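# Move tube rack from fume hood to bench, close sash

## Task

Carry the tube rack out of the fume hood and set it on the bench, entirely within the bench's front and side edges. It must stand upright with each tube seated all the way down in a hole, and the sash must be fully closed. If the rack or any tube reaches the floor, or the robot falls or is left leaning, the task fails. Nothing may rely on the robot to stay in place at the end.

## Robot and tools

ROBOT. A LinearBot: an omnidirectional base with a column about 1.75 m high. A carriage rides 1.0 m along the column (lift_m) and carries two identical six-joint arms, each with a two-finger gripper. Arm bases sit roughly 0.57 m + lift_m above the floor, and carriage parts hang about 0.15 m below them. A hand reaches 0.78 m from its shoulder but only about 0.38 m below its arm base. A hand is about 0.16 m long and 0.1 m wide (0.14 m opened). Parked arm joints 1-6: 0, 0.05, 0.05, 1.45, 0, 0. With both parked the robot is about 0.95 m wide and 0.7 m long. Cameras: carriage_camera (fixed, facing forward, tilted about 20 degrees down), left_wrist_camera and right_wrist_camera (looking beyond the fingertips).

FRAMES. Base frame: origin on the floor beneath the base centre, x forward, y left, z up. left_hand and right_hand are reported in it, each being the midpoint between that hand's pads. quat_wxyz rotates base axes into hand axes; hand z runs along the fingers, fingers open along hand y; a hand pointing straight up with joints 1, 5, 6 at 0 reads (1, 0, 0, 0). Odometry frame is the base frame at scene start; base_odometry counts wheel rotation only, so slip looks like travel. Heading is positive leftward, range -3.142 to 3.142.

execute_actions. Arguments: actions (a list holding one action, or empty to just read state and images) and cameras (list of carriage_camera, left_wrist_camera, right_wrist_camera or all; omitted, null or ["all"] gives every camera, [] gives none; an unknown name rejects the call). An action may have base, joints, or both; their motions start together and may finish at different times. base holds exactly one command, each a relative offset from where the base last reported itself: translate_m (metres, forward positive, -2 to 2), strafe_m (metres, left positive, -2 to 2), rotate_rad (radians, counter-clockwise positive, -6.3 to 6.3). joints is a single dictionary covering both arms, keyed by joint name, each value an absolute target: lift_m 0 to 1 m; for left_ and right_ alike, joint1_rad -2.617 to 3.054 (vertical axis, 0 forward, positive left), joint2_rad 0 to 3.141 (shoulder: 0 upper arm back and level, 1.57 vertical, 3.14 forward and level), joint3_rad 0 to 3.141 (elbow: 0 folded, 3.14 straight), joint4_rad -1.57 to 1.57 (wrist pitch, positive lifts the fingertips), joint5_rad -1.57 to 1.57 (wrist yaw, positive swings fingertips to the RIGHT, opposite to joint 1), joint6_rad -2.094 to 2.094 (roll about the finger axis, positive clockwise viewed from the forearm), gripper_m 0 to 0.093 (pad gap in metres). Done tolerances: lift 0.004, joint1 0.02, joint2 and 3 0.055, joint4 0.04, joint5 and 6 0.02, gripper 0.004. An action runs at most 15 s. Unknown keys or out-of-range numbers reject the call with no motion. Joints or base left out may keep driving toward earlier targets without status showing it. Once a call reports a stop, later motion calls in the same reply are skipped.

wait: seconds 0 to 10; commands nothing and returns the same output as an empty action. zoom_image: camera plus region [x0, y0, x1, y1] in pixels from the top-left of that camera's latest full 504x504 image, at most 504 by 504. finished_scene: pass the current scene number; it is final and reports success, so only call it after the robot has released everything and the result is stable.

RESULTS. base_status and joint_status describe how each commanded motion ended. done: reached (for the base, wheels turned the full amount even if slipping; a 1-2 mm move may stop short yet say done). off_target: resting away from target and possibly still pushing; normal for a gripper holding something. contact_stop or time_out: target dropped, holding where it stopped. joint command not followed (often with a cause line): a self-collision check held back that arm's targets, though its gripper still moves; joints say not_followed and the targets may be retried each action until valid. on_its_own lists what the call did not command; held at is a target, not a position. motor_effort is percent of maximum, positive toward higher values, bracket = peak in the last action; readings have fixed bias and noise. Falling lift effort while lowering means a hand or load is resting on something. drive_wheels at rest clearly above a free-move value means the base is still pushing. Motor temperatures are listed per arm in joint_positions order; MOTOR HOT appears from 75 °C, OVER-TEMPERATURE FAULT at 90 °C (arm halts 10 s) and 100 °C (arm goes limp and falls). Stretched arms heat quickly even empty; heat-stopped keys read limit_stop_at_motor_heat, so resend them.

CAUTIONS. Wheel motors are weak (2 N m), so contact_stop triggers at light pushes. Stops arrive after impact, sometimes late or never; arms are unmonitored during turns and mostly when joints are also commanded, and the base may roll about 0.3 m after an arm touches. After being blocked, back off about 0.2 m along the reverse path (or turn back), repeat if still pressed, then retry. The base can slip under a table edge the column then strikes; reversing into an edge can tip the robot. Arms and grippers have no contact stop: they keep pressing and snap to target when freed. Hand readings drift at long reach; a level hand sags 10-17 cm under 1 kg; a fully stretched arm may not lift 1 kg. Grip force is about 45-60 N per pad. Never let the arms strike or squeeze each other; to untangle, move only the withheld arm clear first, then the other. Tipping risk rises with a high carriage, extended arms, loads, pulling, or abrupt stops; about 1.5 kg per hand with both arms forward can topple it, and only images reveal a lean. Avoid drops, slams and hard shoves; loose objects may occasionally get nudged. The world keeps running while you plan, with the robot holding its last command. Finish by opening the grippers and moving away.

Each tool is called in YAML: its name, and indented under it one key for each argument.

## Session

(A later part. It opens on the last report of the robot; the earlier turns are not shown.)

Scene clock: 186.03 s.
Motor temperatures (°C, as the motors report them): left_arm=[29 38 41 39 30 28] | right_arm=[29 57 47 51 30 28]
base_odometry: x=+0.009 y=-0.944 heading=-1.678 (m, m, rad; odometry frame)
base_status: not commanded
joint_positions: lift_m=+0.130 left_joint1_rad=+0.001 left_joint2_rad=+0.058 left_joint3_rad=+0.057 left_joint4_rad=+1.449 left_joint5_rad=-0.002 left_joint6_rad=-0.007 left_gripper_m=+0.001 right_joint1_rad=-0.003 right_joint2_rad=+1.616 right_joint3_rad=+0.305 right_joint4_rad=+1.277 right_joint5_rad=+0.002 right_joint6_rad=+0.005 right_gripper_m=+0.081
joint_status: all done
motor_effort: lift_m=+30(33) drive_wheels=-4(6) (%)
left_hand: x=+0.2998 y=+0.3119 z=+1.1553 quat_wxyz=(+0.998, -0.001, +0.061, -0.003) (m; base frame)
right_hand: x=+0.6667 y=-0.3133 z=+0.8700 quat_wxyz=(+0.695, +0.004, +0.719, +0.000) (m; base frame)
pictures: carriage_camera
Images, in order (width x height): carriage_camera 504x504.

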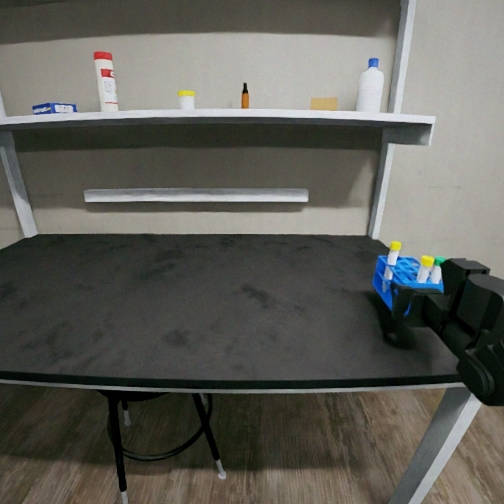

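execute_actions:
  actions:
    - {"joints": {"lift_m": 0.085}}
  cameras: ["carriage_camera"]

Scene clock: 188.00 s.
Motor temperatures (°C, as the motors report them): left_arm=[29 38 41 39 30 28] | right_arm=[29 57 47 51 30 28]
base_odometry: x=+0.009 y=-0.944 heading=-1.678 (m, m, rad; odometry frame)
base_status: not commanded
joint_positions: lift_m=+0.085 left_joint1_rad=+0.001 left_joint2_rad=+0.058 left_joint3_rad=+0.057 left_joint4_rad=+1.449 left_joint5_rad=-0.001 left_joint6_rad=-0.007 left_gripper_m=+0.001 right_joint1_rad=-0.003 right_joint2_rad=+1.616 right_joint3_rad=+0.305 right_joint4_rad=+1.277 right_joint5_rad=+0.002 right_joint6_rad=+0.005 right_gripper_m=+0.081
joint_status: all done
motor_effort: lift_m=+35(35) drive_wheels=-5(5) (%)
left_hand: x=+0.2998 y=+0.3119 z=+1.1104 quat_wxyz=(+0.998, -0.001, +0.061, -0.003) (m; base frame)
right_hand: x=+0.6667 y=-0.3133 z=+0.8250 quat_wxyz=(+0.695, +0.004, +0.719, +0.000) (m; base frame)
pictures: carriage_camera
Images, in order (width x height): carriage_camera 504x504.

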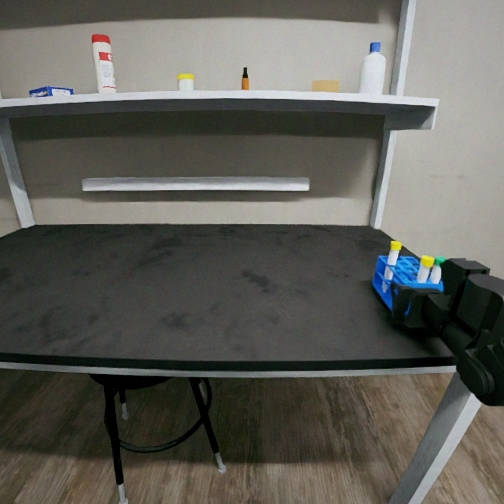

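execute_actions:
  actions:
    - {"joints": {"lift_m": 0.05}}
  cameras: ["carriage_camera"]

Scene clock: 189.60 s.
Motor temperatures (°C, as the motors report them): left_arm=[29 38 41 39 30 28] | right_arm=[29 57 47 51 30 28]
base_odometry: x=+0.009 y=-0.944 heading=-1.678 (m, m, rad; odometry frame)
base_status: not commanded
joint_positions: lift_m=+0.050 left_joint1_rad=+0.001 left_joint2_rad=+0.058 left_joint3_rad=+0.056 left_joint4_rad=+1.449 left_joint5_rad=-0.001 left_joint6_rad=-0.007 left_gripper_m=+0.001 right_joint1_rad=-0.003 right_joint2_rad=+1.608 right_joint3_rad=+0.313 right_joint4_rad=+1.341 right_joint5_rad=+0.001 right_joint6_rad=-0.006 right_gripper_m=+0.081
joint_status: all done
motor_effort: lift_m=+31(31) drive_wheels=-4(5) (%)
left_hand: x=+0.3003 y=+0.3119 z=+1.0751 quat_wxyz=(+0.998, -0.001, +0.062, -0.003) (m; base frame)
right_hand: x=+0.6681 y=-0.3131 z=+0.8121 quat_wxyz=(+0.723, -0.001, +0.691, -0.004) (m; base frame)
pictures: carriage_camera
Images, in order (width x height): carriage_camera 504x504.

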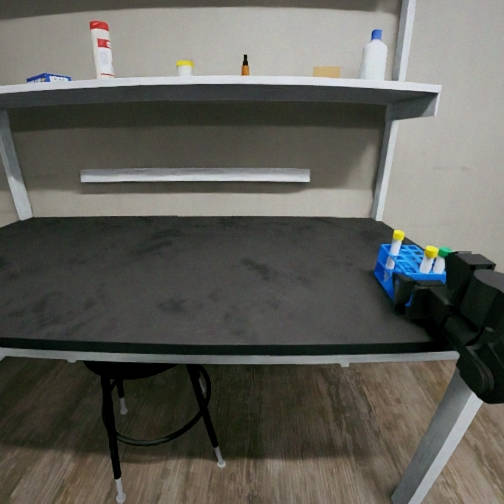

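execute_actions:
  actions:
    - {"joints": {"lift_m": 0.065, "right_gripper_m": 0.093}}
  cameras: ["carriage_camera", "right_wrist_camera"]

Scene clock: 191.53 s.
Motor temperatures (°C, as the motors report them): left_arm=[29 38 41 38 30 28] | right_arm=[29 56 47 51 30 28]
base_odometry: x=+0.009 y=-0.944 heading=-1.678 (m, m, rad; odometry frame)
base_status: not commanded
joint_positions: lift_m=+0.065 left_joint1_rad=+0.001 left_joint2_rad=+0.058 left_joint3_rad=+0.056 left_joint4_rad=+1.449 left_joint5_rad=-0.001 left_joint6_rad=-0.007 left_gripper_m=+0.001 right_joint1_rad=-0.003 right_joint2_rad=+1.608 right_joint3_rad=+0.313 right_joint4_rad=+1.308 right_joint5_rad=+0.001 right_joint6_rad=-0.006 right_gripper_m=+0.093
joint_status: all done
motor_effort: lift_m=+36(42) drive_wheels=-1(6) (%)
left_hand: x=+0.3003 y=+0.3119 z=+1.0898 quat_wxyz=(+0.998, -0.001, +0.062, -0.003) (m; base frame)
right_hand: x=+0.6684 y=-0.3131 z=+0.8187 quat_wxyz=(+0.712, -0.001, +0.702, -0.004) (m; base frame)
pictures: carriage_camera, right_wrist_camera
Images, in order (width x height): carriage_camera 504x504, right_wrist_camera 504x504.

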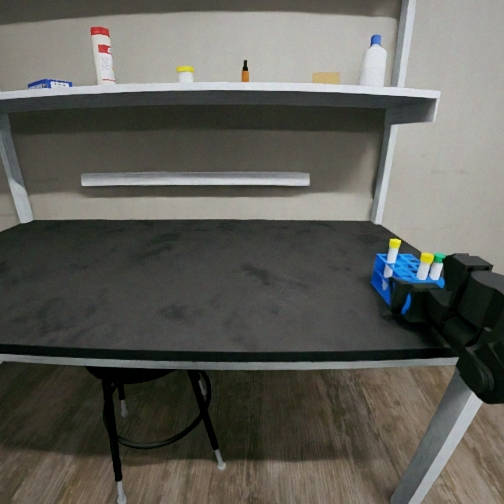

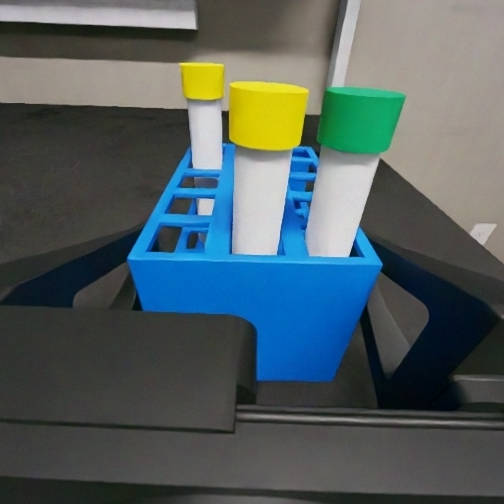

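execute_actions:
  actions:
    - {"base": {"translate_m": -0.16}}
  cameras: ["carriage_camera", "right_wrist_camera"]

Scene clock: 195.33 s.
Motor temperatures (°C, as the motors report them): left_arm=[29 37 42 38 30 28] | right_arm=[29 56 47 51 30 28]
base_odometry: x=+0.026 y=-0.785 heading=-1.678 (m, m, rad; odometry frame)
base_status: done
joint_positions: lift_m=+0.065 left_joint1_rad=+0.001 left_joint2_rad=+0.058 left_joint3_rad=+0.056 left_joint4_rad=+1.449 left_joint5_rad=-0.001 left_joint6_rad=-0.007 left_gripper_m=+0.001 right_joint1_rad=-0.003 right_joint2_rad=+1.608 right_joint3_rad=+0.313 right_joint4_rad=+1.308 right_joint5_rad=+0.001 right_joint6_rad=-0.006 right_gripper_m=+0.093
joint_status: not commanded
motor_effort: lift_m=+36(35) drive_wheels=+5(26) (%)
left_hand: x=+0.3003 y=+0.3119 z=+1.0898 quat_wxyz=(+0.998, -0.001, +0.062, -0.003) (m; base frame)
right_hand: x=+0.6684 y=-0.3131 z=+0.8187 quat_wxyz=(+0.712, -0.001, +0.702, -0.004) (m; base frame)
pictures: carriage_camera, right_wrist_camera
Images, in order (width x height): carriage_camera 504x504, right_wrist_camera 504x504.

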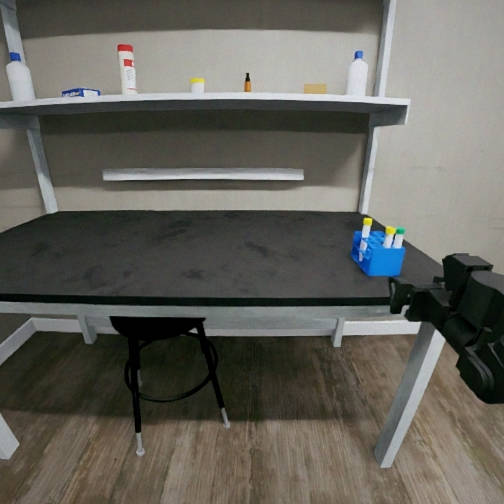

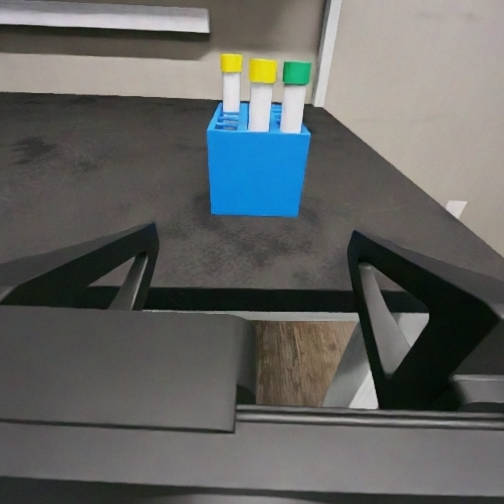

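zoom_image:
  camera: "right_wrist_camera"
  region: [180, 40, 340, 230]

Region (180, 40, 340, 230) of right_wrist_camera's 504x504 image, scaled by 2.653, with more detail than that image has; it fills the left 424 columns of this view, and the rest is white.

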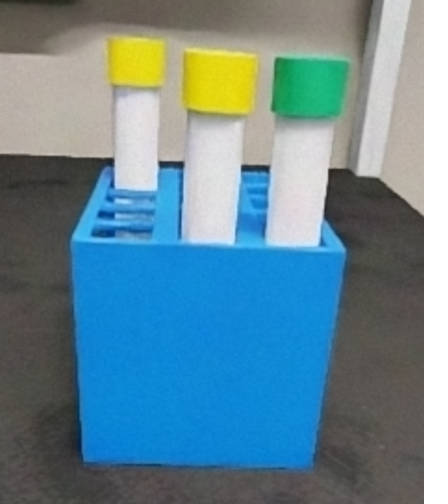

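zoom_image:
  camera: "carriage_camera"
  region: [330, 205, 430, 290]

Region (330, 205, 430, 290) of carriage_camera's 504x504 image, scaled by 5.040, with more detail than that image has; it fills the top 428 rows of this view, and the rest is white.

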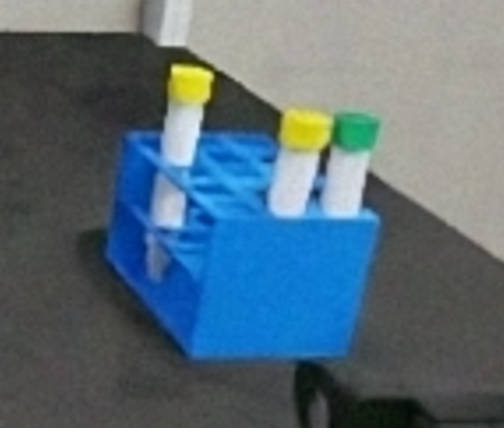

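execute_actions:
  actions:
    - {"base": {"translate_m": -0.35}, "joints": {"lift_m": 0.3, "right_joint1_rad": 0.0, "right_joint2_rad": 0.05, "right_joint3_rad": 0.05, "right_joint4_rad": 1.45, "right_joint5_rad": 0.0, "right_joint6_rad": 0.0}}

Scene clock: 203.07 s.
Motor temperatures (°C, as the motors report them): left_arm=[29 37 42 38 30 28] | right_arm=[29 55 47 50 30 28]
base_odometry: x=+0.064 y=-0.437 heading=-1.677 (m, m, rad; odometry frame)
base_status: done
joint_positions: lift_m=+0.300 left_joint1_rad=+0.001 left_joint2_rad=+0.058 left_joint3_rad=+0.056 left_joint4_rad=+1.449 left_joint5_rad=-0.001 left_joint6_rad=-0.007 left_gripper_m=+0.001 right_joint1_rad=-0.003 right_joint2_rad=+0.062 right_joint3_rad=+0.061 right_joint4_rad=+1.450 right_joint5_rad=+0.001 right_joint6_rad=-0.006 right_gripper_m=+0.093
joint_status: all done
motor_effort: lift_m=+35(40) drive_wheels=-6(24) (%)
left_hand: x=+0.3004 y=+0.3118 z=+1.3247 quat_wxyz=(+0.998, -0.001, +0.062, -0.003) (m; base frame)
right_hand: x=+0.2996 y=-0.3119 z=+1.3261 quat_wxyz=(+0.998, +0.000, +0.061, -0.005) (m; base frame)
pictures: carriage_camera, left_wrist_camera, right_wrist_camera
Images, in order (width x height): carriage_camera 504x504, left_wrist_camera 504x504, right_wrist_camera 504x504.

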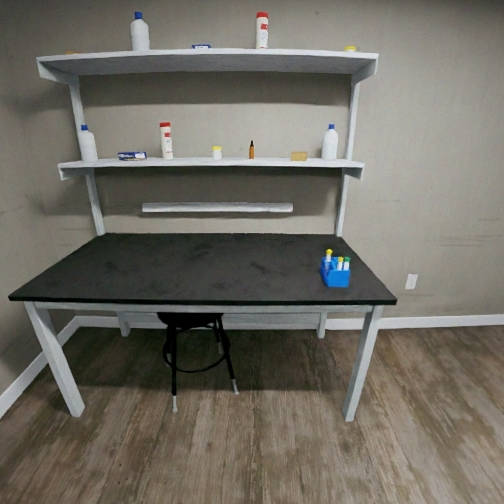

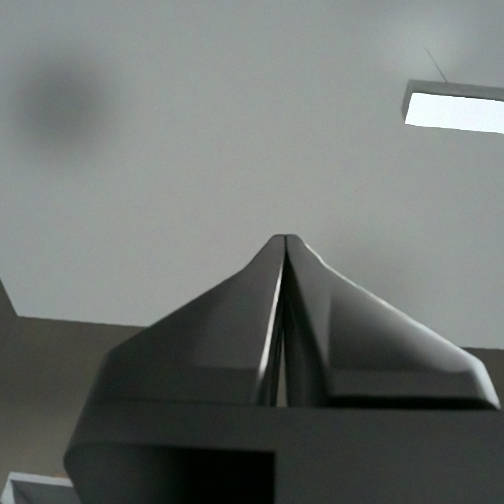

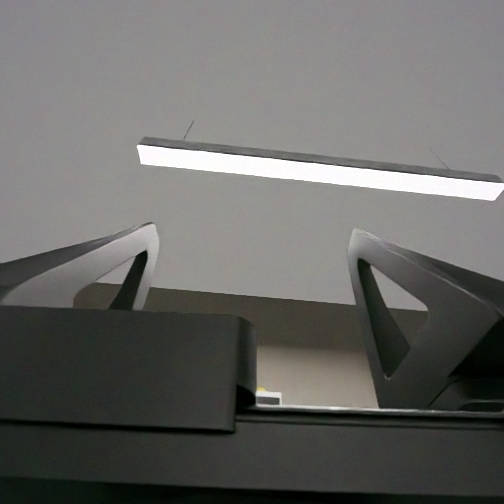

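finished_scene:
  scene: 2

The scene is finished: the task was done.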